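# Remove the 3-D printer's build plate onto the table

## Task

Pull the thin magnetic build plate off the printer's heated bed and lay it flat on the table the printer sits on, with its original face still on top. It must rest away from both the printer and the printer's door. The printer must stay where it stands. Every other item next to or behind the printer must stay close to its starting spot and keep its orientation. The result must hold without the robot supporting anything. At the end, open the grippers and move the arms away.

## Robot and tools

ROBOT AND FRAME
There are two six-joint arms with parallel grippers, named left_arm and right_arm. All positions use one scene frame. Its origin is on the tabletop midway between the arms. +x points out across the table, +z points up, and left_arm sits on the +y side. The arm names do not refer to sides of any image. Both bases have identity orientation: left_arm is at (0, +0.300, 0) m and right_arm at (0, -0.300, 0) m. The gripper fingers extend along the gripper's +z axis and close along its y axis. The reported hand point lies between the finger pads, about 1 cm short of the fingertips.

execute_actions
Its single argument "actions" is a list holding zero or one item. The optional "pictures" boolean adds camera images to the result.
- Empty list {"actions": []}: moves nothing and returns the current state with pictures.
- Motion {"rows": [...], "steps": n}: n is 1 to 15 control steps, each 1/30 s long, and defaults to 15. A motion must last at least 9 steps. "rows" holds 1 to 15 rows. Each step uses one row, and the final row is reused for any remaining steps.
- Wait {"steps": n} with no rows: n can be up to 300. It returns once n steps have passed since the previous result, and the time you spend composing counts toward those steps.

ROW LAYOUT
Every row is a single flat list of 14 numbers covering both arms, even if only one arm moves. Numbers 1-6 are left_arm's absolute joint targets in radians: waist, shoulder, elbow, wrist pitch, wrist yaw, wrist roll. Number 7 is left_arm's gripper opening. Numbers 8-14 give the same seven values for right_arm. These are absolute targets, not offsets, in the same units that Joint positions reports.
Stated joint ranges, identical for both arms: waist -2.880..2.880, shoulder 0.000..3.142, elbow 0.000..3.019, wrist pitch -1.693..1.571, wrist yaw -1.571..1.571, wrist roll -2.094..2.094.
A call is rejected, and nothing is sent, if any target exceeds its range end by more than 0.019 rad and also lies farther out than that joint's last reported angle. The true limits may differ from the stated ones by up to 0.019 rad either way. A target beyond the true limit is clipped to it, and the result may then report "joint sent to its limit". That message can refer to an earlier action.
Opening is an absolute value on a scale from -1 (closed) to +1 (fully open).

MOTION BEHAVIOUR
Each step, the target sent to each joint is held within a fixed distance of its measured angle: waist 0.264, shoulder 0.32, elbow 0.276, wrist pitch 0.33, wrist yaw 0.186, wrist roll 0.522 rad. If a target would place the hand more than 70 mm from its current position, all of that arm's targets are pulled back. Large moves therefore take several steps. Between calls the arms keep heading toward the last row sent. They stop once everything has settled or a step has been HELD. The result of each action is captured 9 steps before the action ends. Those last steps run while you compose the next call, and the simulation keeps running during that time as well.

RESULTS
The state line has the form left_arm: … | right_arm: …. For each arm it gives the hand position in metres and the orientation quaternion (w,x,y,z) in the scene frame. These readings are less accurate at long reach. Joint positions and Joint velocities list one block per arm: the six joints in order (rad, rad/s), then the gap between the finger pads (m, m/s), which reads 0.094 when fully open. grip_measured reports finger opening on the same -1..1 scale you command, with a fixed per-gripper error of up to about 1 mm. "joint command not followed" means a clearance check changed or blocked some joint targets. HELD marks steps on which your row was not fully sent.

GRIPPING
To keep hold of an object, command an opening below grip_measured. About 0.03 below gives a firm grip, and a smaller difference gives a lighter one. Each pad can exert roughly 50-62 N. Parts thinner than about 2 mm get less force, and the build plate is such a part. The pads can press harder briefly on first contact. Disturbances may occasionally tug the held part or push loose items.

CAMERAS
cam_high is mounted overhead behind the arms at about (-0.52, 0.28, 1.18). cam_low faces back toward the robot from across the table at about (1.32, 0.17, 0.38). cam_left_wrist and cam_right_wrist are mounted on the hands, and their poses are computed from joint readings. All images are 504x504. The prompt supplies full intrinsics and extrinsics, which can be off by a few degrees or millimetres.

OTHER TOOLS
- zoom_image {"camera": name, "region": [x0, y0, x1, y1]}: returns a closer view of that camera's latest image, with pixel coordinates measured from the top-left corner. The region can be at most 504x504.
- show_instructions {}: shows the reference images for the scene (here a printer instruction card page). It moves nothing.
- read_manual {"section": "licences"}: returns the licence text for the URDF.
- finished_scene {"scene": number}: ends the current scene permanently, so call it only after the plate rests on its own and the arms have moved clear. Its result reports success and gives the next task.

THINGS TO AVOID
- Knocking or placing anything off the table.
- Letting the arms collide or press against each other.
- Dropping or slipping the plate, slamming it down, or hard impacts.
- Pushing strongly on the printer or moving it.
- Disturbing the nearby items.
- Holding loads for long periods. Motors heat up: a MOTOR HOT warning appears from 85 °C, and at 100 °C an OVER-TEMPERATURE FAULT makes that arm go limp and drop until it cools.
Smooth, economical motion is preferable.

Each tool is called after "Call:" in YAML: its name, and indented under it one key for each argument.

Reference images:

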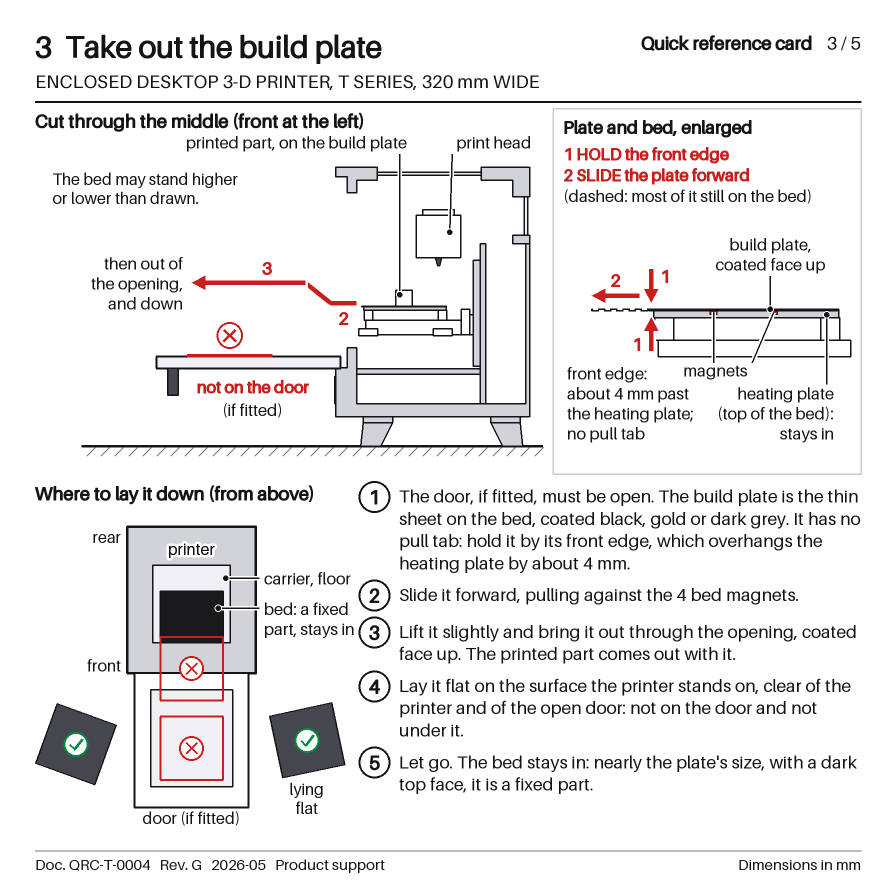

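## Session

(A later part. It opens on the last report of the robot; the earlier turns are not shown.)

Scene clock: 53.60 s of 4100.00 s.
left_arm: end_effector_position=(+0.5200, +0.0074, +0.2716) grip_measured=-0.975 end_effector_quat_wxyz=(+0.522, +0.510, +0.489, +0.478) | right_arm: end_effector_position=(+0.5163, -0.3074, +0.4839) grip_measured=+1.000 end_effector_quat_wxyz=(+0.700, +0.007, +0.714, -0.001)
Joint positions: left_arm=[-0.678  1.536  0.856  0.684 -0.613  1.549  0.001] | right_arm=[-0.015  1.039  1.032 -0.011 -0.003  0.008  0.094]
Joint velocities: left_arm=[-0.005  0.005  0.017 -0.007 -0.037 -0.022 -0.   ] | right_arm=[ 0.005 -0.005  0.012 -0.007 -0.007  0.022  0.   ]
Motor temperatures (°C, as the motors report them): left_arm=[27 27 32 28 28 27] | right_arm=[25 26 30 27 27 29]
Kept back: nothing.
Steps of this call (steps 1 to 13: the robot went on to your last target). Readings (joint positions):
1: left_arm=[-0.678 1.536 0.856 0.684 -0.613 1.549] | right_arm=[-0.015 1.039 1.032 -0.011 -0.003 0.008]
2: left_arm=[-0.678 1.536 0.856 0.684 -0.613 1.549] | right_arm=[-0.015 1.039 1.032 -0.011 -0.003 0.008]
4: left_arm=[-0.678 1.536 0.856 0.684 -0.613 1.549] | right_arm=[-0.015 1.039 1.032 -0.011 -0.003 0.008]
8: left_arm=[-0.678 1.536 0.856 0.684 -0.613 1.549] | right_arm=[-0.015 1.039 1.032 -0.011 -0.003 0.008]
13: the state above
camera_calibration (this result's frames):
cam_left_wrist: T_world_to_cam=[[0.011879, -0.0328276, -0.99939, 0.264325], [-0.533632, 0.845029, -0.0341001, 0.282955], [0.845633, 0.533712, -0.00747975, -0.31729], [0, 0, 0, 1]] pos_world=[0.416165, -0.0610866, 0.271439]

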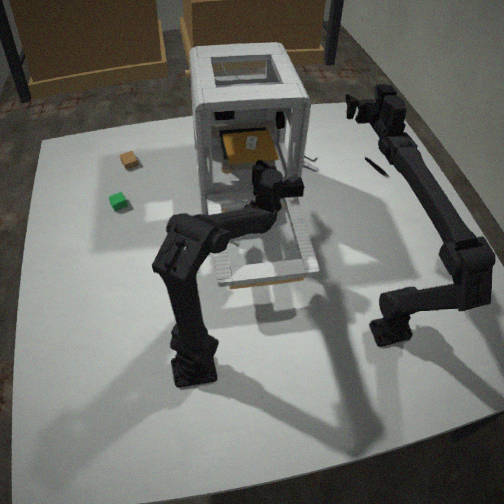

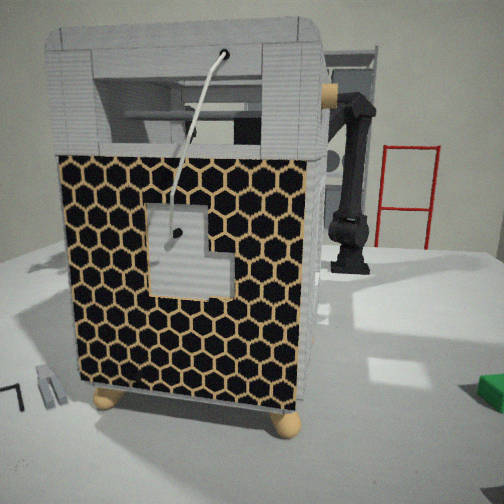

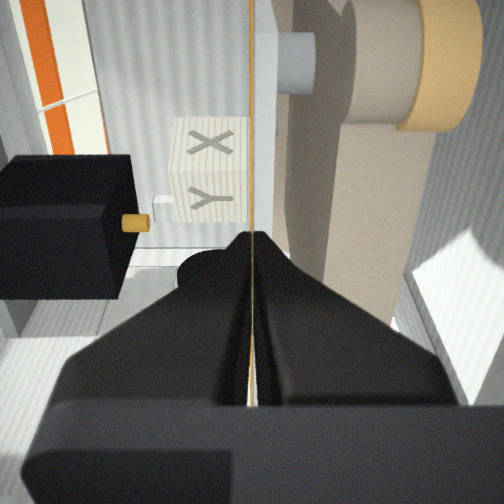

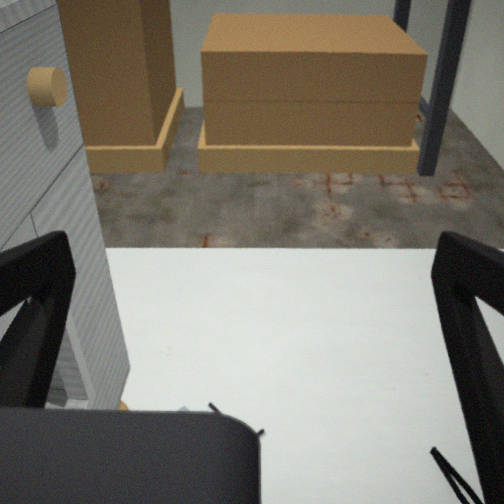

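Call:
execute_actions:
  actions:
    - {"rows": [[-0.6930,1.5200,0.8530,0.685,-0.6150,1.545,-1.0,-0.015,1.039,1.032,-0.011,-0.003,0.008,1.0],[-0.6939,1.5178,0.8506,0.685,-0.6159,1.545,-1.0,-0.015,1.039,1.032,-0.011,-0.003,0.008,1.0],[-0.6948,1.5156,0.8482,0.685,-0.6169,1.545,-1.0,-0.015,1.039,1.032,-0.011,-0.003,0.008,1.0],[-0.6957,1.5134,0.8458,0.685,-0.6178,1.545,-1.0,-0.015,1.039,1.032,-0.011,-0.003,0.008,1.0],[-0.6966,1.5112,0.8434,0.685,-0.6187,1.545,-1.0,-0.015,1.039,1.032,-0.011,-0.003,0.008,1.0],[-0.6975,1.5090,0.8410,0.685,-0.6197,1.545,-1.0,-0.015,1.039,1.032,-0.011,-0.003,0.008,1.0],[-0.6984,1.5068,0.8386,0.685,-0.6206,1.545,-1.0,-0.015,1.039,1.032,-0.011,-0.003,0.008,1.0],[-0.6993,1.5046,0.8362,0.685,-0.6215,1.545,-1.0,-0.015,1.039,1.032,-0.011,-0.003,0.008,1.0],[-0.7002,1.5024,0.8338,0.685,-0.6225,1.545,-1.0,-0.015,1.039,1.032,-0.011,-0.003,0.008,1.0],[-0.7011,1.5002,0.8314,0.685,-0.6234,1.545,-1.0,-0.015,1.039,1.032,-0.011,-0.003,0.008,1.0],[-0.7020,1.4980,0.8290,0.685,-0.6243,1.545,-1.0,-0.015,1.039,1.032,-0.011,-0.003,0.008,1.0],[-0.7029,1.4958,0.8266,0.685,-0.6253,1.545,-1.0,-0.015,1.039,1.032,-0.011,-0.003,0.008,1.0],[-0.7038,1.4936,0.8242,0.685,-0.6262,1.545,-1.0,-0.015,1.039,1.032,-0.011,-0.003,0.008,1.0],[-0.7047,1.4914,0.8218,0.685,-0.6271,1.545,-1.0,-0.015,1.039,1.032,-0.011,-0.003,0.008,1.0],[-0.7056,1.4892,0.8194,0.685,-0.6281,1.545,-1.0,-0.015,1.039,1.032,-0.011,-0.003,0.008,1.0]], "steps": 15}

Call:
execute_actions:
  actions:
    - {"rows": [[-0.7065,1.4870,0.8170,0.685,-0.6290,1.545,-1.0,-0.015,1.039,1.032,-0.011,-0.003,0.008,1.0],[-0.7074,1.4848,0.8146,0.685,-0.6299,1.545,-1.0,-0.015,1.039,1.032,-0.011,-0.003,0.008,1.0],[-0.7083,1.4826,0.8122,0.685,-0.6309,1.545,-1.0,-0.015,1.039,1.032,-0.011,-0.003,0.008,1.0],[-0.7092,1.4804,0.8098,0.685,-0.6318,1.545,-1.0,-0.015,1.039,1.032,-0.011,-0.003,0.008,1.0],[-0.7101,1.4782,0.8074,0.685,-0.6327,1.545,-1.0,-0.015,1.039,1.032,-0.011,-0.003,0.008,1.0],[-0.7110,1.4760,0.8050,0.685,-0.6337,1.545,-1.0,-0.015,1.039,1.032,-0.011,-0.003,0.008,1.0],[-0.7119,1.4738,0.8026,0.685,-0.6346,1.545,-1.0,-0.015,1.039,1.032,-0.011,-0.003,0.008,1.0],[-0.7128,1.4716,0.8002,0.685,-0.6355,1.545,-1.0,-0.015,1.039,1.032,-0.011,-0.003,0.008,1.0],[-0.7137,1.4694,0.7978,0.685,-0.6365,1.545,-1.0,-0.015,1.039,1.032,-0.011,-0.003,0.008,1.0],[-0.7146,1.4672,0.7954,0.685,-0.6374,1.545,-1.0,-0.015,1.039,1.032,-0.011,-0.003,0.008,1.0],[-0.7155,1.4650,0.7930,0.685,-0.6383,1.545,-1.0,-0.015,1.039,1.032,-0.011,-0.003,0.008,1.0],[-0.7164,1.4628,0.7906,0.685,-0.6393,1.545,-1.0,-0.015,1.039,1.032,-0.011,-0.003,0.008,1.0],[-0.7173,1.4606,0.7882,0.685,-0.6402,1.545,-1.0,-0.015,1.039,1.032,-0.011,-0.003,0.008,1.0],[-0.7182,1.4580,0.7855,0.685,-0.6411,1.545,-1.0,-0.015,1.039,1.032,-0.011,-0.003,0.008,1.0],[-0.7195,1.4550,0.7825,0.685,-0.6425,1.545,-1.0,-0.015,1.039,1.032,-0.011,-0.003,0.008,1.0]], "steps": 15}

Call:
execute_actions:
  actions:
    - {"steps": 18}
  pictures: true

Scene clock: 56.37 s of 4100.00 s.
left_arm: end_effector_position=(+0.5180, +0.0074, +0.2716) grip_measured=-0.975 end_effector_quat_wxyz=(+0.522, +0.509, +0.489, +0.479) | right_arm: end_effector_position=(+0.5163, -0.3074, +0.4839) grip_measured=+1.000 end_effector_quat_wxyz=(+0.700, +0.007, +0.714, -0.001)
Joint positions: left_arm=[-0.682  1.533  0.853  0.684 -0.619  1.549  0.001] | right_arm=[-0.015  1.039  1.032 -0.011 -0.003  0.008  0.094]
Joint velocities: left_arm=[-0.034 -0.054 -0.095 -0.012 -0.051  0.081  0.   ] | right_arm=[ 0.005 -0.024  0.002 -0.007  0.007 -0.022  0.   ]
Motor temperatures (°C, as the motors report them): left_arm=[27 27 31 28 28 27] | right_arm=[25 26 30 27 27 29]
Steps of this call (steps 1 to 15: the robot went on to your last target; steps 16 to 77: nothing new was sent; steps 78 to 83: the first 6 steps of this action). Readings (joint positions):
78: left_arm=[-0.679 1.536 0.856 0.684 -0.614 1.549] | right_arm=[-0.015 1.039 1.032 -0.011 -0.003 0.008]
79: left_arm=[-0.679 1.536 0.856 0.684 -0.615 1.549] | right_arm=[-0.015 1.039 1.032 -0.011 -0.003 0.008]
81: left_arm=[-0.680 1.536 0.855 0.684 -0.617 1.549] | right_arm=[-0.015 1.039 1.032 -0.011 -0.003 0.008]
83: the state above

Scene clock: 56.87 s of 4100.00 s.
left_arm: end_effector_position=(+0.5028, +0.0096, +0.2714) grip_measured=-0.975 end_effector_quat_wxyz=(+0.522, +0.512, +0.488, +0.477) | right_arm: end_effector_position=(+0.5163, -0.3074, +0.4839) grip_measured=+1.000 end_effector_quat_wxyz=(+0.700, +0.007, +0.714, -0.001)
Joint positions: left_arm=[-0.698  1.5    0.816  0.684 -0.631  1.549  0.001] | right_arm=[-0.015  1.039  1.032 -0.011 -0.003  0.008  0.094]
Joint velocities: left_arm=[-0.034 -0.083 -0.09  -0.002 -0.007 -0.022  0.   ] | right_arm=[-0.015  0.005  0.012 -0.002 -0.037 -0.125  0.   ]
Motor temperatures (°C, as the motors report them): left_arm=[27 27 31 28 28 27] | right_arm=[25 26 30 27 27 29]
Steps of this call (steps 1 to 9: the last 9 steps of your previous action; steps 10 to 15: the first 6 steps of this action). Readings (joint positions):
10: left_arm=[-0.694 1.511 0.828 0.684 -0.627 1.549] | right_arm=[-0.015 1.039 1.032 -0.011 -0.003 0.008]
11: left_arm=[-0.695 1.509 0.825 0.684 -0.627 1.549] | right_arm=[-0.015 1.039 1.032 -0.011 -0.003 0.008]
13: left_arm=[-0.697 1.504 0.820 0.684 -0.629 1.549] | right_arm=[-0.015 1.039 1.032 -0.011 -0.003 0.008]
15: the state above

Scene clock: 57.47 s of 4100.00 s.
left_arm: end_effector_position=(+0.4913, +0.0120, +0.2714) grip_measured=-0.975 end_effector_quat_wxyz=(+0.522, +0.513, +0.488, +0.476) | right_arm: end_effector_position=(+0.5163, -0.3074, +0.4839) grip_measured=+1.000 end_effector_quat_wxyz=(+0.700, +0.007, +0.714, -0.001)
Joint positions: left_arm=[-0.711  1.474  0.788  0.684 -0.64   1.549  0.001] | right_arm=[-0.015  1.039  1.032 -0.011 -0.003  0.008  0.094]
Joint velocities: left_arm=[-0.005 -0.005 -0.002 -0.002 -0.051 -0.037  0.   ] | right_arm=[-0.015 -0.015 -0.017  0.002 -0.007 -0.037  0.   ]
Motor temperatures (°C, as the motors report them): left_arm=[27 27 31 28 28 27] | right_arm=[25 26 30 28 27 29]
Kept back: nothing.
Steps of this call (steps 1 to 9: the last 9 steps of your previous action; steps 10 to 18: the robot went on to your last target). Readings (joint positions):
1: left_arm=[-0.700 1.498 0.813 0.684 -0.632 1.549] | right_arm=[-0.015 1.039 1.032 -0.011 -0.003 0.008]
2: left_arm=[-0.700 1.495 0.811 0.684 -0.632 1.549] | right_arm=[-0.015 1.039 1.032 -0.011 -0.003 0.008]
4: left_arm=[-0.703 1.491 0.806 0.684 -0.634 1.549] | right_arm=[-0.015 1.039 1.032 -0.011 -0.003 0.008]
8: left_arm=[-0.706 1.482 0.796 0.684 -0.638 1.549] | right_arm=[-0.015 1.039 1.032 -0.011 -0.003 0.008]
18: the state above
camera_calibration (this result's frames):
cam_left_wrist: T_world_to_cam=[[0.00731172, -0.029228, -0.999546, 0.266844], [-0.52925, 0.847982, -0.0286676, 0.260166], [0.848435, 0.529219, -0.00926871, -0.296321], [0, 0, 0, 1]] pos_world=[0.38715, -0.0559979, 0.271435]

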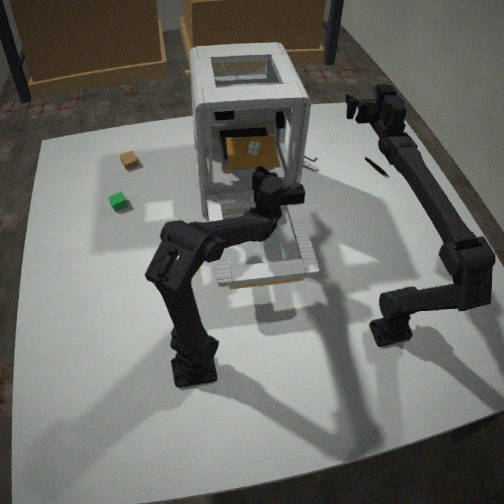

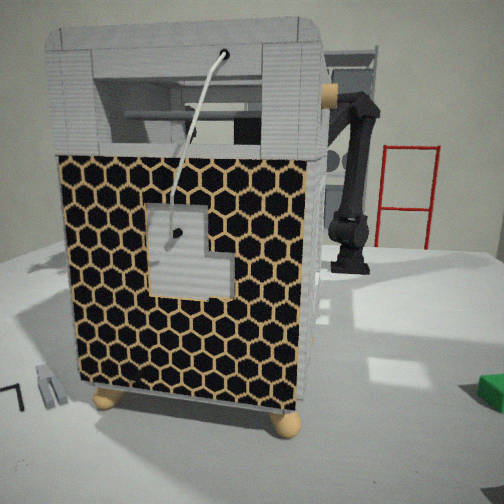

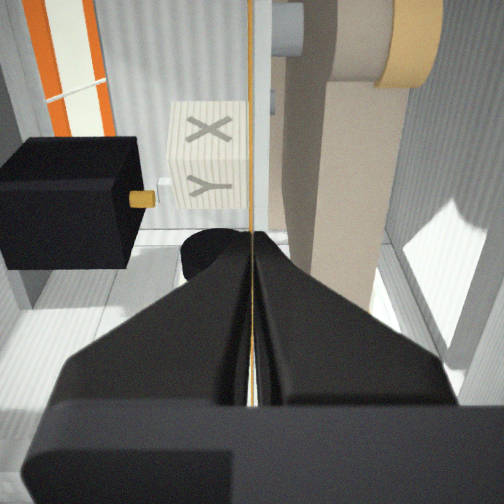

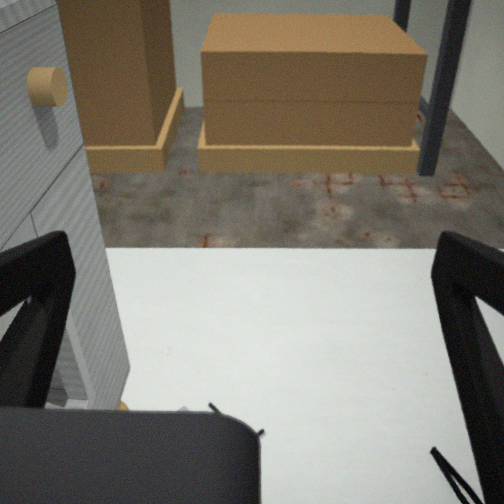

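Call:
zoom_image:
  camera: "cam_high"
  region: [200, 110, 310, 220]

Region (200, 110, 310, 220) of cam_high's 504x504 image, scaled by 4.582, with more detail than that image has.

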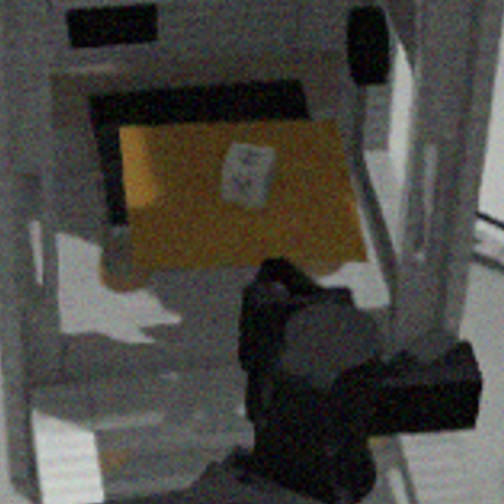

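Call:
execute_actions:
  actions:
    - {"rows": [[-0.711,1.474,0.80,0.685,-0.640,1.545,-0.95,-0.015,1.039,1.032,-0.011,-0.003,0.008,1.0],[-0.711,1.474,0.81,0.685,-0.640,1.545,-0.90,-0.015,1.039,1.032,-0.011,-0.003,0.008,1.0],[-0.711,1.474,0.81,0.685,-0.640,1.545,-0.85,-0.015,1.039,1.032,-0.011,-0.003,0.008,1.0],[-0.711,1.474,0.81,0.685,-0.640,1.545,-0.80,-0.015,1.039,1.032,-0.011,-0.003,0.008,1.0],[-0.711,1.480,0.82,0.685,-0.640,1.545,-0.76,-0.015,1.039,1.032,-0.011,-0.003,0.008,1.0],[-0.708,1.486,0.825,0.685,-0.640,1.545,-0.74,-0.015,1.039,1.032,-0.011,-0.003,0.008,1.0],[-0.705,1.492,0.83,0.685,-0.640,1.545,-0.74,-0.015,1.039,1.032,-0.011,-0.003,0.008,1.0],[-0.703,1.496,0.833,0.685,-0.640,1.545,-0.74,-0.015,1.039,1.032,-0.011,-0.003,0.008,1.0],[-0.701,1.498,0.835,0.685,-0.639,1.545,-0.74,-0.015,1.039,1.032,-0.011,-0.003,0.008,1.0],[-0.698,1.500,0.8373,0.685,-0.636,1.545,-0.74,-0.015,1.039,1.032,-0.011,-0.003,0.008,1.0],[-0.694,1.503,0.8405,0.685,-0.632,1.545,-0.74,-0.015,1.039,1.032,-0.011,-0.003,0.008,1.0],[-0.690,1.506,0.8438,0.685,-0.628,1.545,-0.74,-0.015,1.039,1.032,-0.011,-0.003,0.008,1.0],[-0.686,1.509,0.8471,0.685,-0.624,1.545,-0.74,-0.015,1.039,1.032,-0.011,-0.003,0.008,1.0],[-0.682,1.512,0.8504,0.685,-0.620,1.545,-0.74,-0.015,1.039,1.032,-0.011,-0.003,0.008,1.0],[-0.678,1.515,0.8537,0.685,-0.616,1.545,-0.74,-0.015,1.039,1.032,-0.011,-0.003,0.008,1.0]], "steps": 15}

Call:
execute_actions:
  actions:
    - {"rows": [[-0.674,1.518,0.8570,0.685,-0.612,1.545,-0.74,-0.015,1.039,1.032,-0.011,-0.003,0.008,1.0],[-0.670,1.521,0.8603,0.685,-0.608,1.545,-0.74,-0.015,1.039,1.032,-0.011,-0.003,0.008,1.0],[-0.666,1.524,0.8636,0.685,-0.604,1.545,-0.74,-0.015,1.039,1.032,-0.011,-0.003,0.008,1.0],[-0.662,1.527,0.8669,0.685,-0.600,1.545,-0.74,-0.015,1.039,1.032,-0.011,-0.003,0.008,1.0],[-0.658,1.530,0.8702,0.685,-0.596,1.545,-0.74,-0.015,1.039,1.032,-0.011,-0.003,0.008,1.0],[-0.654,1.533,0.8735,0.685,-0.592,1.545,-0.74,-0.015,1.039,1.032,-0.011,-0.003,0.008,1.0],[-0.650,1.536,0.8768,0.685,-0.588,1.545,-0.74,-0.015,1.039,1.032,-0.011,-0.003,0.008,1.0],[-0.646,1.539,0.8801,0.685,-0.584,1.545,-0.74,-0.015,1.039,1.032,-0.011,-0.003,0.008,1.0],[-0.642,1.542,0.8834,0.685,-0.580,1.545,-0.74,-0.015,1.039,1.032,-0.011,-0.003,0.008,1.0],[-0.638,1.545,0.8867,0.685,-0.576,1.545,-0.74,-0.015,1.039,1.032,-0.011,-0.003,0.008,1.0],[-0.634,1.548,0.8900,0.685,-0.572,1.545,-0.74,-0.015,1.039,1.032,-0.011,-0.003,0.008,1.0],[-0.630,1.551,0.8933,0.685,-0.568,1.545,-0.74,-0.015,1.039,1.032,-0.011,-0.003,0.008,1.0],[-0.626,1.5535,0.8963,0.685,-0.564,1.545,-0.74,-0.015,1.039,1.032,-0.011,-0.003,0.008,1.0],[-0.622,1.556,0.899,0.685,-0.560,1.545,-0.74,-0.015,1.039,1.032,-0.011,-0.003,0.008,1.0],[-0.619,1.5575,0.901,0.685,-0.556,1.545,-0.74,-0.015,1.039,1.032,-0.011,-0.003,0.008,1.0]], "steps": 15}

Call:
execute_actions:
  actions:
    - {"steps": 20}
  pictures: true

Scene clock: 59.87 s of 4100.00 s.
left_arm: end_effector_position=(+0.4913, +0.0120, +0.2714) grip_measured=-0.754 end_effector_quat_wxyz=(+0.522, +0.513, +0.488, +0.476) | right_arm: end_effector_position=(+0.5163, -0.3074, +0.4839) grip_measured=+1.000 end_effector_quat_wxyz=(+0.700, +0.007, +0.714, -0.001)
Joint positions: left_arm=[-0.711  1.474  0.788  0.684 -0.64   1.549  0.012] | right_arm=[-0.015  1.039  1.032 -0.011 -0.003  0.008  0.094]
Joint velocities: left_arm=[-0.024 -0.005  0.002 -0.022 -0.037  0.022  0.024] | right_arm=[-0.024 -0.024 -0.012  0.002 -0.022  0.007  0.   ]
Motor temperatures (°C, as the motors report them): left_arm=[27 27 31 28 28 27] | right_arm=[25 26 30 28 27 29]
Steps of this call (steps 1 to 15: the robot went on to your last target; steps 16 to 66: nothing new was sent; steps 67 to 72: the first 6 steps of this action). Readings (joint positions):
67: left_arm=[-0.711 1.474 0.788 0.684 -0.640 1.549] | right_arm=[-0.015 1.039 1.032 -0.011 -0.003 0.008]
68: left_arm=[-0.711 1.474 0.788 0.684 -0.640 1.549] | right_arm=[-0.015 1.039 1.032 -0.011 -0.003 0.008]
70: left_arm=[-0.711 1.474 0.788 0.684 -0.640 1.549] | right_arm=[-0.015 1.039 1.032 -0.011 -0.003 0.008]
72: the state above

Scene clock: 60.37 s of 4100.00 s.
left_arm: end_effector_position=(+0.5118, +0.0188, +0.2721) grip_measured=-0.742 end_effector_quat_wxyz=(+0.523, +0.512, +0.488, +0.477) | right_arm: end_effector_position=(+0.5163, -0.3074, +0.4839) grip_measured=+1.000 end_effector_quat_wxyz=(+0.700, +0.007, +0.714, -0.001)
Joint positions: left_arm=[-0.668  1.501  0.819  0.684 -0.598  1.549  0.012] | right_arm=[-0.015  1.039  1.032 -0.011 -0.003  0.008  0.094]
Joint velocities: left_arm=[0.132 0.083 0.085 0.017 0.125 0.007 0.   ] | right_arm=[-0.015 -0.005 -0.012 -0.002  0.007  0.037  0.   ]
Motor temperatures (°C, as the motors report them): left_arm=[27 27 31 28 28 27] | right_arm=[25 26 30 28 27 29]
Steps of this call (steps 1 to 9: the last 9 steps of your previous action; steps 10 to 15: the first 6 steps of this action). Readings (joint positions):
10: left_arm=[-0.692 1.485 0.800 0.684 -0.617 1.549] | right_arm=[-0.015 1.039 1.032 -0.011 -0.003 0.008]
11: left_arm=[-0.687 1.488 0.804 0.684 -0.614 1.549] | right_arm=[-0.015 1.039 1.032 -0.011 -0.003 0.008]
13: left_arm=[-0.677 1.495 0.812 0.684 -0.606 1.549] | right_arm=[-0.015 1.039 1.032 -0.011 -0.003 0.008]
15: the state above

Scene clock: 61.03 s of 4100.00 s.
left_arm: end_effector_position=(+0.5337, +0.0282, +0.2723) grip_measured=-0.742 end_effector_quat_wxyz=(+0.522, +0.509, +0.489, +0.478) | right_arm: end_effector_position=(+0.5163, -0.3074, +0.4839) grip_measured=+1.000 end_effector_quat_wxyz=(+0.700, +0.007, +0.714, -0.001)
Joint positions: left_arm=[-0.623  1.532  0.852  0.684 -0.558  1.549  0.012] | right_arm=[-0.015  1.039  1.032 -0.011 -0.003  0.008  0.094]
Joint velocities: left_arm=[-0.005 -0.005 -0.002  0.007 -0.066  0.007  0.   ] | right_arm=[ 0.005 -0.015  0.007  0.012  0.007 -0.022  0.   ]
Motor temperatures (°C, as the motors report them): left_arm=[27 27 31 28 28 27] | right_arm=[25 26 30 28 27 29]
Kept back: nothing.
Steps of this call (steps 1 to 9: the last 9 steps of your previous action; steps 10 to 20: the robot went on to your last target). Readings (joint positions):
1: left_arm=[-0.664 1.504 0.822 0.684 -0.594 1.549] | right_arm=[-0.015 1.039 1.032 -0.011 -0.003 0.008]
2: left_arm=[-0.660 1.507 0.825 0.684 -0.590 1.549] | right_arm=[-0.015 1.039 1.032 -0.011 -0.003 0.008]
4: left_arm=[-0.652 1.513 0.831 0.684 -0.582 1.549] | right_arm=[-0.015 1.039 1.032 -0.011 -0.003 0.008]
8: left_arm=[-0.637 1.525 0.844 0.684 -0.566 1.549] | right_arm=[-0.015 1.039 1.032 -0.011 -0.003 0.008]
20: the state above
camera_calibration (this result's frames):
cam_left_wrist: T_world_to_cam=[[0.0126318, -0.0331207, -0.999372, 0.265102], [-0.534252, 0.844611, -0.0347445, 0.273317], [0.845231, 0.534355, -0.0070258, -0.339916], [0, 0, 0, 1]] pos_world=[0.429979, -0.0404307, 0.272044]

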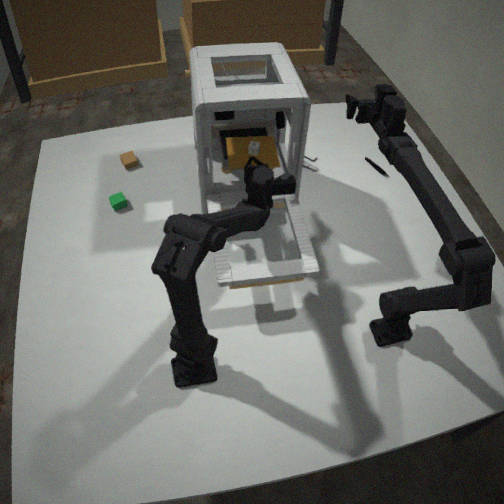

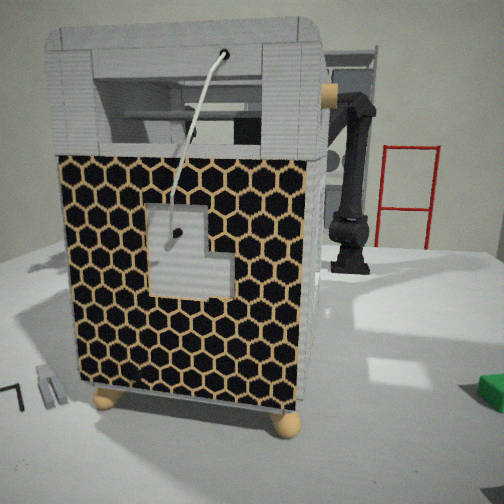

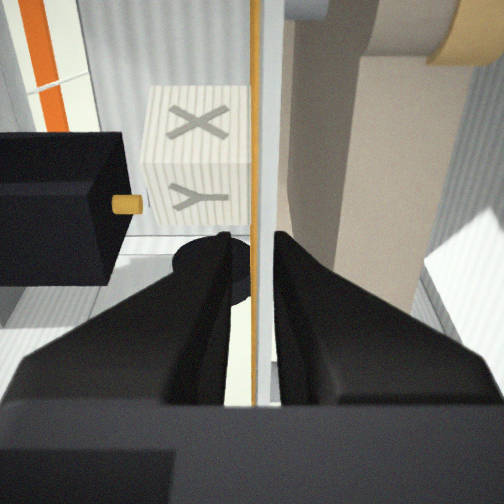

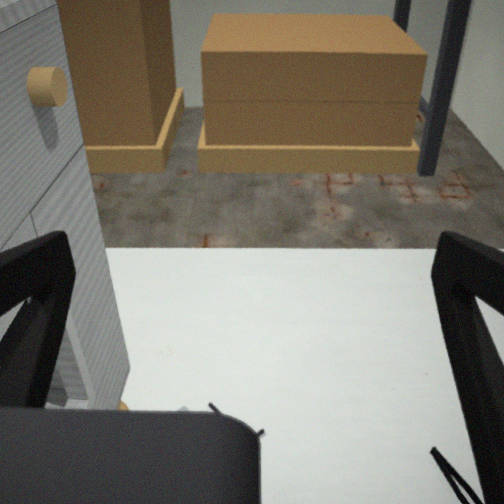

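Call:
execute_actions:
  actions:
    - {"rows": [[-0.623,1.540,0.880,0.685,-0.558,1.545,-0.78,-0.015,1.039,1.032,-0.011,-0.003,0.008,1.0],[-0.623,1.536,0.876,0.685,-0.558,1.545,-0.82,-0.015,1.039,1.032,-0.011,-0.003,0.008,1.0],[-0.623,1.536,0.876,0.685,-0.558,1.545,-0.86,-0.015,1.039,1.032,-0.011,-0.003,0.008,1.0],[-0.623,1.536,0.876,0.685,-0.558,1.545,-0.90,-0.015,1.039,1.032,-0.011,-0.003,0.008,1.0],[-0.623,1.536,0.876,0.685,-0.558,1.545,-0.93,-0.015,1.039,1.032,-0.011,-0.003,0.008,1.0],[-0.623,1.536,0.876,0.685,-0.558,1.545,-0.95,-0.015,1.039,1.032,-0.011,-0.003,0.008,1.0],[-0.623,1.536,0.876,0.685,-0.558,1.545,-0.96,-0.015,1.039,1.032,-0.011,-0.003,0.008,1.0],[-0.623,1.536,0.876,0.685,-0.558,1.545,-0.97,-0.015,1.039,1.032,-0.011,-0.003,0.008,1.0],[-0.623,1.536,0.876,0.685,-0.558,1.545,-0.98,-0.015,1.039,1.032,-0.011,-0.003,0.008,1.0],[-0.623,1.536,0.876,0.685,-0.558,1.545,-0.99,-0.015,1.039,1.032,-0.011,-0.003,0.008,1.0],[-0.623,1.536,0.876,0.685,-0.558,1.545,-1.0,-0.015,1.039,1.032,-0.011,-0.003,0.008,1.0]], "steps": 14}

Call:
execute_actions:
  actions:
    - {"steps": 12}

Scene clock: 61.77 s of 4100.00 s.
left_arm: end_effector_position=(+0.5337, +0.0282, +0.2723) grip_measured=-0.913 end_effector_quat_wxyz=(+0.522, +0.509, +0.489, +0.478) | right_arm: end_effector_position=(+0.5163, -0.3074, +0.4839) grip_measured=+1.000 end_effector_quat_wxyz=(+0.700, +0.007, +0.714, -0.001)
Joint positions: left_arm=[-0.623  1.532  0.852  0.684 -0.558  1.549  0.004] | right_arm=[-0.015  1.039  1.032 -0.011 -0.003  0.008  0.094]
Joint velocities: left_arm=[-0.005 -0.015 -0.027  0.017  0.066  0.007 -0.031] | right_arm=[-0.005 -0.005 -0.017 -0.012 -0.007  0.037  0.   ]
Motor temperatures (°C, as the motors report them): left_arm=[27 27 31 28 28 27] | right_arm=[25 26 30 28 27 29]
Steps of this call (steps 1 to 15: the robot went on to your last target; steps 16 to 17: nothing new was sent; steps 18 to 22: the first 5 steps of this action). Readings (joint positions):
18: left_arm=[-0.623 1.532 0.852 0.684 -0.558 1.549] | right_arm=[-0.015 1.039 1.032 -0.011 -0.003 0.008]
19: left_arm=[-0.623 1.532 0.852 0.684 -0.558 1.549] | right_arm=[-0.015 1.039 1.032 -0.011 -0.003 0.008]
21: left_arm=[-0.623 1.532 0.852 0.684 -0.558 1.549] | right_arm=[-0.015 1.039 1.032 -0.011 -0.003 0.008]
22: the state above

Scene clock: 62.17 s of 4100.00 s.
left_arm: end_effector_position=(+0.5337, +0.0282, +0.2723) grip_measured=-0.971 end_effector_quat_wxyz=(+0.522, +0.509, +0.489, +0.478) | right_arm: end_effector_position=(+0.5163, -0.3074, +0.4839) grip_measured=+1.000 end_effector_quat_wxyz=(+0.700, +0.007, +0.714, -0.001)
Joint positions: left_arm=[-0.623  1.532  0.852  0.684 -0.558  1.549  0.001] | right_arm=[-0.015  1.039  1.032 -0.011 -0.003  0.008  0.094]
Joint velocities: left_arm=[-0.015 -0.005  0.007  0.002 -0.066 -0.022  0.001] | right_arm=[-0.015 -0.005  0.007 -0.007 -0.022  0.066  0.   ]
Motor temperatures (°C, as the motors report them): left_arm=[27 27 31 28 28 27] | right_arm=[25 26 30 28 27 29]
Kept back: nothing.
Steps of this call (steps 1 to 9: the last 9 steps of your previous action; steps 10 to 12: the robot went on to your last target). Readings (joint positions):
1: left_arm=[-0.623 1.532 0.852 0.684 -0.558 1.549] | right_arm=[-0.015 1.039 1.032 -0.011 -0.003 0.008]
2: left_arm=[-0.623 1.532 0.852 0.684 -0.558 1.549] | right_arm=[-0.015 1.039 1.032 -0.011 -0.003 0.008]
4: left_arm=[-0.623 1.532 0.852 0.684 -0.558 1.549] | right_arm=[-0.015 1.039 1.032 -0.011 -0.003 0.008]
8: left_arm=[-0.623 1.532 0.852 0.684 -0.558 1.549] | right_arm=[-0.015 1.039 1.032 -0.011 -0.003 0.008]
12: the state above

Call:
execute_actions:
  actions:
    - {"rows": [[-0.633,1.513,0.851,0.679,-0.560,1.545,-1.0,-0.015,1.039,1.032,-0.011,-0.003,0.008,1.0],[-0.6347,1.5100,0.8474,0.6786,-0.5617,1.545,-1.0,-0.015,1.039,1.032,-0.011,-0.003,0.008,1.0],[-0.6373,1.5056,0.8429,0.6780,-0.5643,1.545,-1.0,-0.015,1.039,1.032,-0.011,-0.003,0.008,1.0],[-0.6407,1.4996,0.8371,0.6771,-0.5677,1.545,-1.0,-0.015,1.039,1.032,-0.011,-0.003,0.008,1.0],[-0.6450,1.4921,0.8305,0.6761,-0.5720,1.545,-1.0,-0.015,1.039,1.032,-0.011,-0.003,0.008,1.0],[-0.6501,1.4832,0.8226,0.6748,-0.5772,1.545,-1.0,-0.015,1.039,1.032,-0.011,-0.003,0.008,1.0],[-0.6561,1.4728,0.8134,0.6733,-0.5832,1.545,-1.0,-0.015,1.039,1.032,-0.011,-0.003,0.008,1.0],[-0.6630,1.4609,0.8028,0.6717,-0.5901,1.545,-1.0,-0.015,1.039,1.032,-0.011,-0.003,0.008,1.0],[-0.6707,1.4474,0.7909,0.6698,-0.5978,1.545,-1.0,-0.015,1.039,1.032,-0.011,-0.003,0.008,1.0],[-0.6784,1.4340,0.7790,0.6679,-0.6056,1.545,-1.0,-0.015,1.039,1.032,-0.011,-0.003,0.008,1.0],[-0.6861,1.4206,0.7672,0.6660,-0.6133,1.545,-1.0,-0.015,1.039,1.032,-0.011,-0.003,0.008,1.0],[-0.6942,1.4065,0.7546,0.6640,-0.6215,1.545,-1.0,-0.015,1.039,1.032,-0.011,-0.003,0.008,1.0],[-0.7023,1.3923,0.7421,0.6620,-0.6297,1.545,-1.0,-0.015,1.039,1.032,-0.011,-0.003,0.008,1.0],[-0.7105,1.3782,0.7295,0.6600,-0.6378,1.545,-1.0,-0.015,1.039,1.032,-0.011,-0.003,0.008,1.0],[-0.7186,1.364,0.717,0.658,-0.646,1.545,-1.0,-0.015,1.039,1.032,-0.011,-0.003,0.008,1.0]], "steps": 15}

Call:
execute_actions:
  actions:
    - {"steps": 22}
  pictures: true

Scene clock: 66.97 s of 4100.00 s.
left_arm: end_effector_position=(+0.5291, +0.0289, +0.2717) grip_measured=-0.971 end_effector_quat_wxyz=(+0.520, +0.509, +0.490, +0.480) | right_arm: end_effector_position=(+0.5163, -0.3074, +0.4839) grip_measured=+1.000 end_effector_quat_wxyz=(+0.700, +0.007, +0.714, -0.001)
Joint positions: left_arm=[-0.629  1.524  0.842  0.684 -0.57   1.549  0.001] | right_arm=[-0.015  1.039  1.032 -0.011 -0.003  0.008  0.094]
Joint velocities: left_arm=[-0.083 -0.161 -0.173  0.007 -0.139  0.022  0.   ] | right_arm=[-0.005  0.005 -0.012  0.002 -0.037 -0.022  0.   ]
Motor temperatures (°C, as the motors report them): left_arm=[27 27 31 28 28 27] | right_arm=[25 26 30 28 27 29]
Steps of this call (steps 1 to 15: the robot went on to your last target; steps 16 to 90: nothing new was sent; then 1.60 s passed at rest; steps 91 to 96: the first 6 steps of this action). Readings (joint positions):
91: left_arm=[-0.623 1.532 0.852 0.684 -0.558 1.549] | right_arm=[-0.015 1.039 1.032 -0.011 -0.003 0.008]
92: left_arm=[-0.623 1.532 0.851 0.684 -0.558 1.549] | right_arm=[-0.015 1.039 1.032 -0.011 -0.003 0.008]
94: left_arm=[-0.625 1.530 0.849 0.684 -0.562 1.549] | right_arm=[-0.015 1.039 1.032 -0.011 -0.003 0.008]
96: the state above

Scene clock: 67.70 s of 4100.00 s.
left_arm: end_effector_position=(+0.4639, +0.0298, +0.2741) grip_measured=-0.971 end_effector_quat_wxyz=(+0.521, +0.517, +0.486, +0.475) | right_arm: end_effector_position=(+0.5163, -0.3074, +0.4839) grip_measured=+1.000 end_effector_quat_wxyz=(+0.700, +0.007, +0.714, -0.001)
Joint positions: left_arm=[-0.72   1.382  0.706  0.667 -0.643  1.549  0.001] | right_arm=[-0.015  1.039  1.032 -0.011 -0.003  0.008  0.094]
Joint velocities: left_arm=[-0.024  0.005  0.007 -0.017  0.007  0.007  0.   ] | right_arm=[-0.005 -0.015 -0.012 -0.002 -0.022 -0.051  0.   ]
Motor temperatures (°C, as the motors report them): left_arm=[27 27 31 28 28 27] | right_arm=[25 26 30 28 27 29]
Kept back: nothing.
Steps of this call (steps 1 to 9: the last 9 steps of your previous action; steps 10 to 22: the robot went on to your last target). Readings (joint positions):
1: left_arm=[-0.633 1.517 0.835 0.684 -0.576 1.549] | right_arm=[-0.015 1.039 1.032 -0.011 -0.003 0.008]
2: left_arm=[-0.637 1.509 0.826 0.684 -0.582 1.549] | right_arm=[-0.015 1.039 1.032 -0.011 -0.003 0.008]
4: left_arm=[-0.650 1.487 0.803 0.684 -0.597 1.549] | right_arm=[-0.015 1.039 1.032 -0.011 -0.003 0.008]
8: left_arm=[-0.686 1.432 0.749 0.677 -0.629 1.549] | right_arm=[-0.015 1.039 1.032 -0.011 -0.003 0.008]
22: the state above
camera_calibration (this result's frames):
cam_left_wrist: T_world_to_cam=[[0.00198868, -0.024738, -0.999692, 0.27265], [-0.52452, 0.851111, -0.0221047, 0.226534], [0.851396, 0.524402, -0.011283, -0.283166], [0, 0, 0, 1]] pos_world=[0.359366, -0.0375678, 0.274379]

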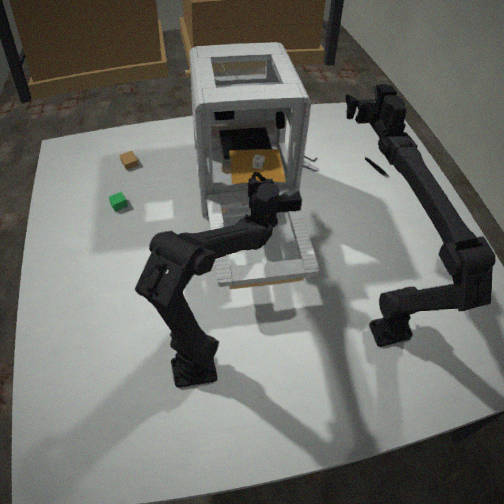

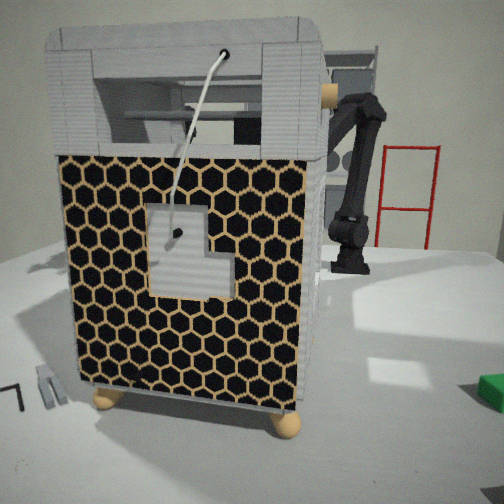

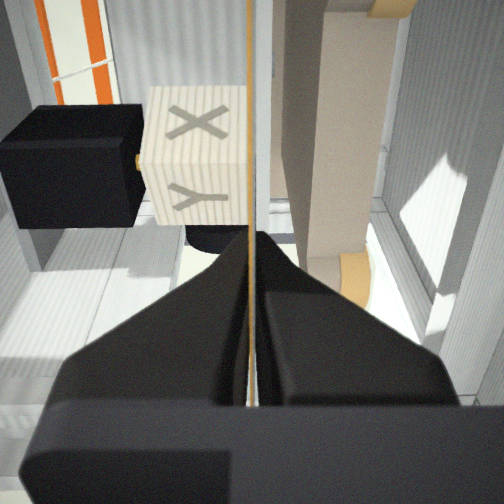

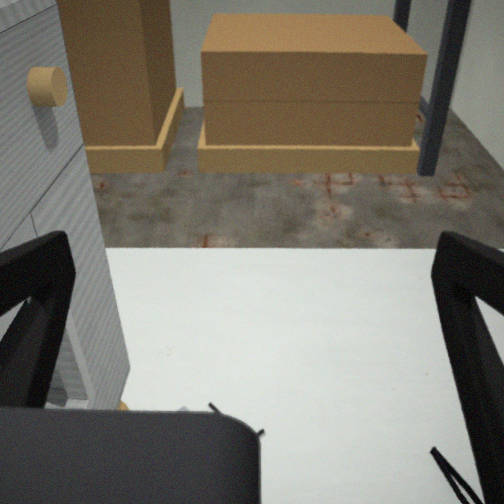

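Call:
execute_actions:
  actions:
    - {"rows": [[-0.7298,1.3601,0.7101,0.6614,-0.6480,1.545,-1.0,-0.015,1.039,1.032,-0.011,-0.003,0.008,1.0],[-0.7324,1.3558,0.7072,0.6604,-0.6509,1.545,-1.0,-0.015,1.039,1.032,-0.011,-0.003,0.008,1.0],[-0.7360,1.3500,0.7033,0.6591,-0.6548,1.545,-1.0,-0.015,1.039,1.032,-0.011,-0.003,0.008,1.0],[-0.7404,1.3428,0.6984,0.6575,-0.6597,1.545,-1.0,-0.015,1.039,1.032,-0.011,-0.003,0.008,1.0],[-0.7457,1.3341,0.6926,0.6556,-0.6656,1.545,-1.0,-0.015,1.039,1.032,-0.011,-0.003,0.008,1.0],[-0.7519,1.3240,0.6858,0.6534,-0.6725,1.545,-1.0,-0.015,1.039,1.032,-0.011,-0.003,0.008,1.0],[-0.7590,1.3125,0.6781,0.6508,-0.6803,1.545,-1.0,-0.015,1.039,1.032,-0.011,-0.003,0.008,1.0],[-0.7661,1.3009,0.6703,0.6482,-0.6881,1.545,-1.0,-0.015,1.039,1.032,-0.011,-0.003,0.008,1.0],[-0.7732,1.2894,0.6625,0.6457,-0.6960,1.545,-1.0,-0.015,1.039,1.032,-0.011,-0.003,0.008,1.0],[-0.7803,1.2778,0.6548,0.6431,-0.7038,1.545,-1.0,-0.015,1.039,1.032,-0.011,-0.003,0.008,1.0],[-0.7874,1.2663,0.6470,0.6406,-0.7117,1.545,-1.0,-0.015,1.039,1.032,-0.011,-0.003,0.008,1.0],[-0.7949,1.2540,0.6388,0.6378,-0.7200,1.545,-1.0,-0.015,1.039,1.032,-0.011,-0.003,0.008,1.0],[-0.8024,1.2417,0.6305,0.6351,-0.7283,1.545,-1.0,-0.015,1.039,1.032,-0.011,-0.003,0.008,1.0],[-0.8095,1.2302,0.6228,0.6326,-0.7362,1.545,-1.0,-0.015,1.039,1.032,-0.011,-0.003,0.008,1.0],[-0.8166,1.2186,0.615,0.630,-0.744,1.545,-1.0,-0.015,1.039,1.032,-0.011,-0.003,0.008,1.0]], "steps": 15}

Call:
execute_actions:
  actions:
    - {"rows": [[-0.8275,1.2050,0.6066,0.6250,-0.7549,1.545,-1.0,-0.015,1.039,1.032,-0.011,-0.003,0.008,1.0],[-0.8384,1.1914,0.5982,0.6201,-0.7658,1.545,-1.0,-0.015,1.039,1.032,-0.011,-0.003,0.008,1.0],[-0.8492,1.1778,0.5898,0.6151,-0.7766,1.545,-1.0,-0.015,1.039,1.032,-0.011,-0.003,0.008,1.0],[-0.8601,1.1641,0.5814,0.6102,-0.7875,1.545,-1.0,-0.015,1.039,1.032,-0.011,-0.003,0.008,1.0],[-0.8710,1.1505,0.5730,0.6052,-0.7984,1.545,-1.0,-0.015,1.039,1.032,-0.011,-0.003,0.008,1.0],[-0.8819,1.1369,0.5646,0.6002,-0.8093,1.545,-1.0,-0.015,1.039,1.032,-0.011,-0.003,0.008,1.0],[-0.8928,1.1233,0.5562,0.5953,-0.8202,1.545,-1.0,-0.015,1.039,1.032,-0.011,-0.003,0.008,1.0],[-0.9036,1.1097,0.5478,0.5903,-0.8310,1.545,-1.0,-0.015,1.039,1.032,-0.011,-0.003,0.008,1.0],[-0.9145,1.0961,0.5394,0.5854,-0.8419,1.545,-1.0,-0.015,1.039,1.032,-0.011,-0.003,0.008,1.0],[-0.9240,1.0841,0.5321,0.5810,-0.8514,1.545,-1.0,-0.015,1.039,1.032,-0.011,-0.003,0.008,1.0],[-0.9329,1.0731,0.5252,0.5770,-0.8603,1.545,-1.0,-0.015,1.039,1.032,-0.011,-0.003,0.008,1.0],[-0.9404,1.0637,0.5195,0.5736,-0.8678,1.545,-1.0,-0.015,1.039,1.032,-0.011,-0.003,0.008,1.0],[-0.9465,1.0561,0.5147,0.5708,-0.8739,1.545,-1.0,-0.015,1.039,1.032,-0.011,-0.003,0.008,1.0],[-0.9506,1.0510,0.5116,0.5689,-0.8780,1.545,-1.0,-0.015,1.039,1.032,-0.011,-0.003,0.008,1.0],[-0.9526,1.0484,0.510,0.568,-0.880,1.545,-1.0,-0.015,1.039,1.032,-0.011,-0.003,0.008,1.0]], "steps": 15}

Call:
execute_actions:
  actions:
    - {"steps": 20}
  pictures: true

Scene clock: 70.37 s of 4100.00 s.
left_arm: end_effector_position=(+0.4586, +0.0309, +0.2729) grip_measured=-0.971 end_effector_quat_wxyz=(+0.517, +0.515, +0.489, +0.477) | right_arm: end_effector_position=(+0.5163, -0.3074, +0.4839) grip_measured=+1.000 end_effector_quat_wxyz=(+0.700, +0.007, +0.714, -0.001)
Joint positions: left_arm=[-0.731  1.374  0.695  0.667 -0.664  1.549  0.001] | right_arm=[-0.015  1.039  1.032 -0.011 -0.003  0.008  0.094]
Joint velocities: left_arm=[-0.142 -0.181 -0.149  0.012 -0.125  0.081 -0.   ] | right_arm=[-0.015 -0.015  0.002 -0.007 -0.037  0.007  0.   ]
Motor temperatures (°C, as the motors report them): left_arm=[27 27 31 28 28 27] | right_arm=[25 26 30 28 27 29]
Steps of this call (steps 1 to 15: the robot went on to your last target; steps 16 to 74: nothing new was sent; steps 75 to 80: the first 6 steps of this action). Readings (joint positions):
75: left_arm=[-0.720 1.382 0.706 0.667 -0.644 1.549] | right_arm=[-0.015 1.039 1.032 -0.011 -0.003 0.008]
76: left_arm=[-0.721 1.382 0.705 0.667 -0.646 1.549] | right_arm=[-0.015 1.039 1.032 -0.011 -0.003 0.008]
78: left_arm=[-0.724 1.380 0.702 0.667 -0.653 1.549] | right_arm=[-0.015 1.039 1.032 -0.011 -0.003 0.008]
80: the state above

Scene clock: 70.87 s of 4100.00 s.
left_arm: end_effector_position=(+0.3873, +0.0418, +0.2791) grip_measured=-0.971 end_effector_quat_wxyz=(+0.513, +0.515, +0.491, +0.480) | right_arm: end_effector_position=(+0.5163, -0.3074, +0.4839) grip_measured=+1.000 end_effector_quat_wxyz=(+0.700, +0.007, +0.714, -0.001)
Joint positions: left_arm=[-0.854  1.196  0.566  0.613 -0.798  1.549  0.001] | right_arm=[-0.015  1.039  1.032 -0.011 -0.003  0.008  0.094]
Joint velocities: left_arm=[-0.337 -0.425 -0.237 -0.139 -0.271  0.037  0.001] | right_arm=[-0.005  0.005 -0.007 -0.012  0.066 -0.007  0.   ]
Motor temperatures (°C, as the motors report them): left_arm=[27 27 31 28 28 27] | right_arm=[25 26 30 28 27 29]
Steps of this call (steps 1 to 9: the last 9 steps of your previous action; steps 10 to 15: the first 6 steps of this action). Readings (joint positions):
10: left_arm=[-0.806 1.260 0.607 0.636 -0.744 1.549] | right_arm=[-0.015 1.039 1.032 -0.011 -0.003 0.008]
11: left_arm=[-0.814 1.248 0.599 0.632 -0.754 1.549] | right_arm=[-0.015 1.039 1.032 -0.011 -0.003 0.008]
13: left_arm=[-0.833 1.223 0.582 0.623 -0.776 1.549] | right_arm=[-0.015 1.039 1.032 -0.011 -0.003 0.008]
15: the state above

Scene clock: 71.53 s of 4100.00 s.
left_arm: end_effector_position=(+0.3426, +0.0479, +0.2878) grip_measured=-0.971 end_effector_quat_wxyz=(+0.522, +0.513, +0.487, +0.476) | right_arm: end_effector_position=(+0.5163, -0.3074, +0.4839) grip_measured=+1.000 end_effector_quat_wxyz=(+0.700, +0.007, +0.714, -0.001)
Joint positions: left_arm=[-0.949  1.07   0.496  0.573 -0.878  1.549  0.001] | right_arm=[-0.015  1.039  1.032 -0.011 -0.003  0.008  0.094]
Joint velocities: left_arm=[ 0.005 -0.005  0.002 -0.002  0.007 -0.037 -0.   ] | right_arm=[-0.015 -0.005  0.002 -0.012  0.022  0.051  0.   ]
Motor temperatures (°C, as the motors report them): left_arm=[27 27 31 28 28 27] | right_arm=[25 26 30 28 27 29]
Kept back: nothing.
Steps of this call (steps 1 to 9: the last 9 steps of your previous action; steps 10 to 20: the robot went on to your last target). Readings (joint positions):
1: left_arm=[-0.866 1.182 0.557 0.608 -0.809 1.549] | right_arm=[-0.015 1.039 1.032 -0.011 -0.003 0.008]
2: left_arm=[-0.877 1.167 0.549 0.603 -0.820 1.549] | right_arm=[-0.015 1.039 1.032 -0.011 -0.003 0.008]
4: left_arm=[-0.900 1.138 0.533 0.594 -0.841 1.549] | right_arm=[-0.015 1.039 1.032 -0.011 -0.003 0.008]
8: left_arm=[-0.938 1.088 0.506 0.579 -0.872 1.549] | right_arm=[-0.015 1.039 1.032 -0.011 -0.003 0.008]
20: the state above
camera_calibration (this result's frames):
cam_left_wrist: T_world_to_cam=[[0.00857654, -0.0304643, -0.999499, 0.284984], [-0.528565, 0.848349, -0.0303929, 0.151671], [0.84885, 0.52856, -0.00882647, -0.189241], [0, 0, 0, 1]] pos_world=[0.238361, -0.019963, 0.287781]

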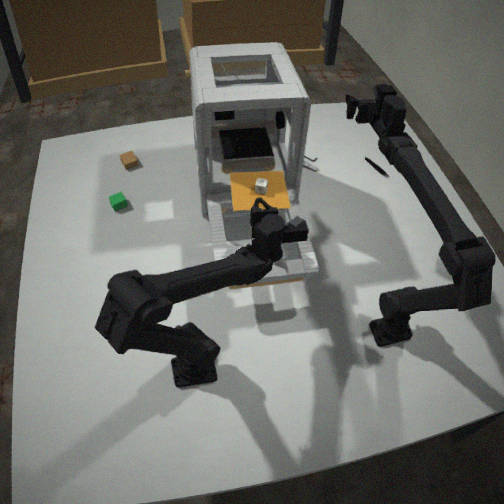

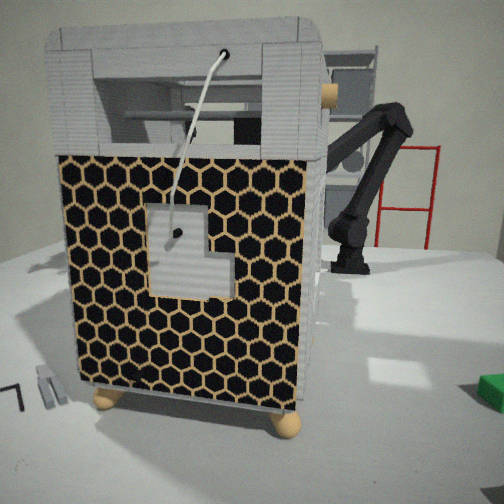

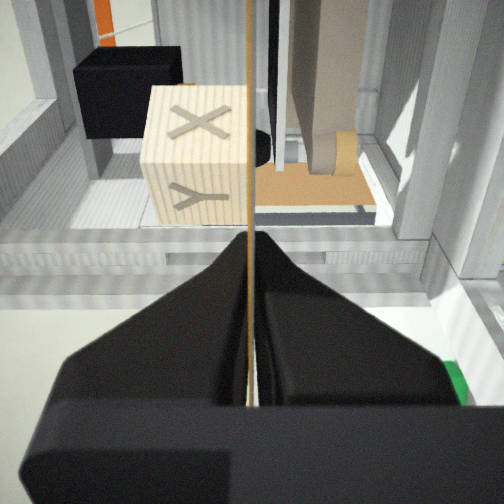

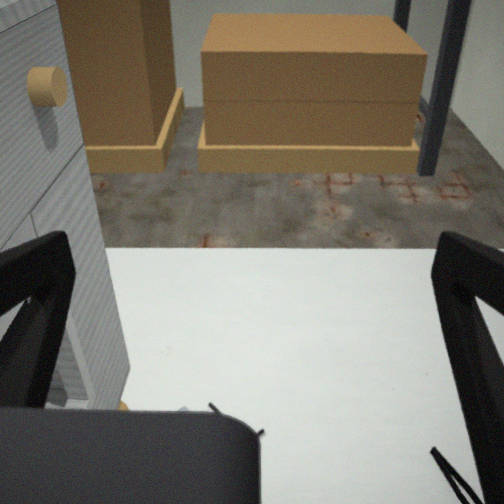

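Call:
execute_actions:
  actions: []

Scene clock: 72.67 s of 4100.00 s.
left_arm: end_effector_position=(+0.3426, +0.0479, +0.2878) grip_measured=-0.971 end_effector_quat_wxyz=(+0.522, +0.513, +0.487, +0.476) | right_arm: end_effector_position=(+0.5163, -0.3074, +0.4839) grip_measured=+1.000 end_effector_quat_wxyz=(+0.700, +0.007, +0.714, -0.001)
Joint positions: left_arm=[-0.949  1.07   0.496  0.573 -0.878  1.549  0.001] | right_arm=[-0.015  1.039  1.032 -0.011 -0.003  0.008  0.094]
Joint velocities: left_arm=[-0.015 -0.005 -0.012 -0.002 -0.037 -0.022 -0.   ] | right_arm=[-0.005 -0.015  0.022 -0.017 -0.081 -0.051  0.   ]
Motor temperatures (°C, as the motors report them): left_arm=[27 27 31 28 28 27] | right_arm=[25 26 30 28 27 29]
Kept back: nothing.
Steps of this call (steps 1 to 15: the robot went on to your last target; steps 16 to 34: nothing new was sent). Readings (joint positions):
1: left_arm=[-0.949 1.070 0.496 0.573 -0.878 1.549] | right_arm=[-0.015 1.039 1.032 -0.011 -0.003 0.008]
2: left_arm=[-0.949 1.070 0.496 0.573 -0.878 1.549] | right_arm=[-0.015 1.039 1.032 -0.011 -0.003 0.008]
4: left_arm=[-0.949 1.070 0.496 0.573 -0.878 1.549] | right_arm=[-0.015 1.039 1.032 -0.011 -0.003 0.008]
8: left_arm=[-0.949 1.070 0.496 0.573 -0.878 1.549] | right_arm=[-0.015 1.039 1.032 -0.011 -0.003 0.008]
34: the state above
All arms were judged still, so your last target was given up. Only a new action makes them travel on or press farther. Fingers that are still opening or closing keep moving.
camera_calibration (this result's frames):
cam_left_wrist: T_world_to_cam=[[0.00857654, -0.0304643, -0.999499, 0.284984], [-0.528565, 0.848349, -0.0303929, 0.151671], [0.84885, 0.52856, -0.00882647, -0.189241], [0, 0, 0, 1]] pos_world=[0.238361, -0.019963, 0.287781]

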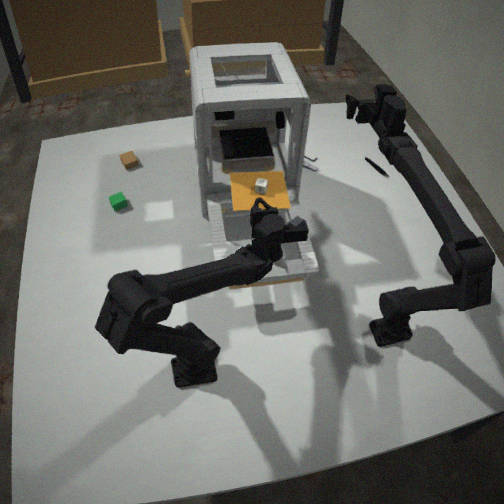

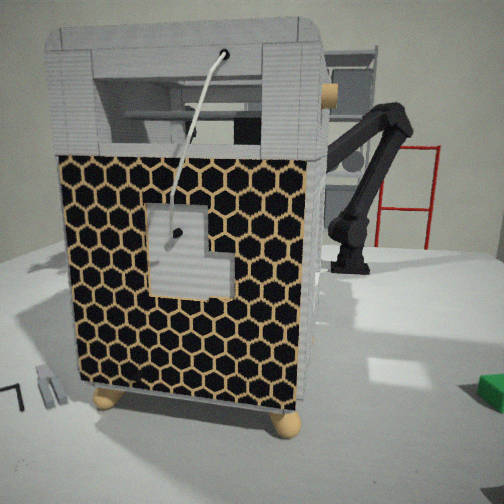

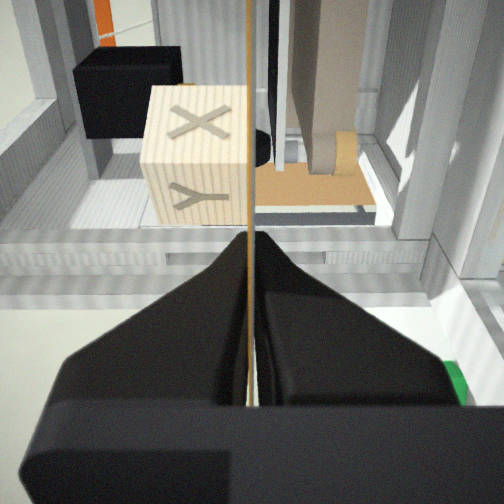

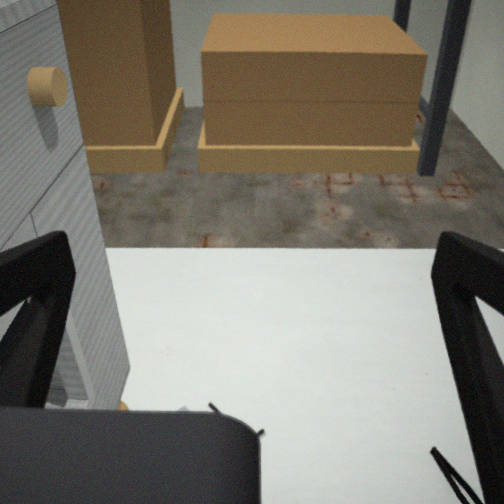

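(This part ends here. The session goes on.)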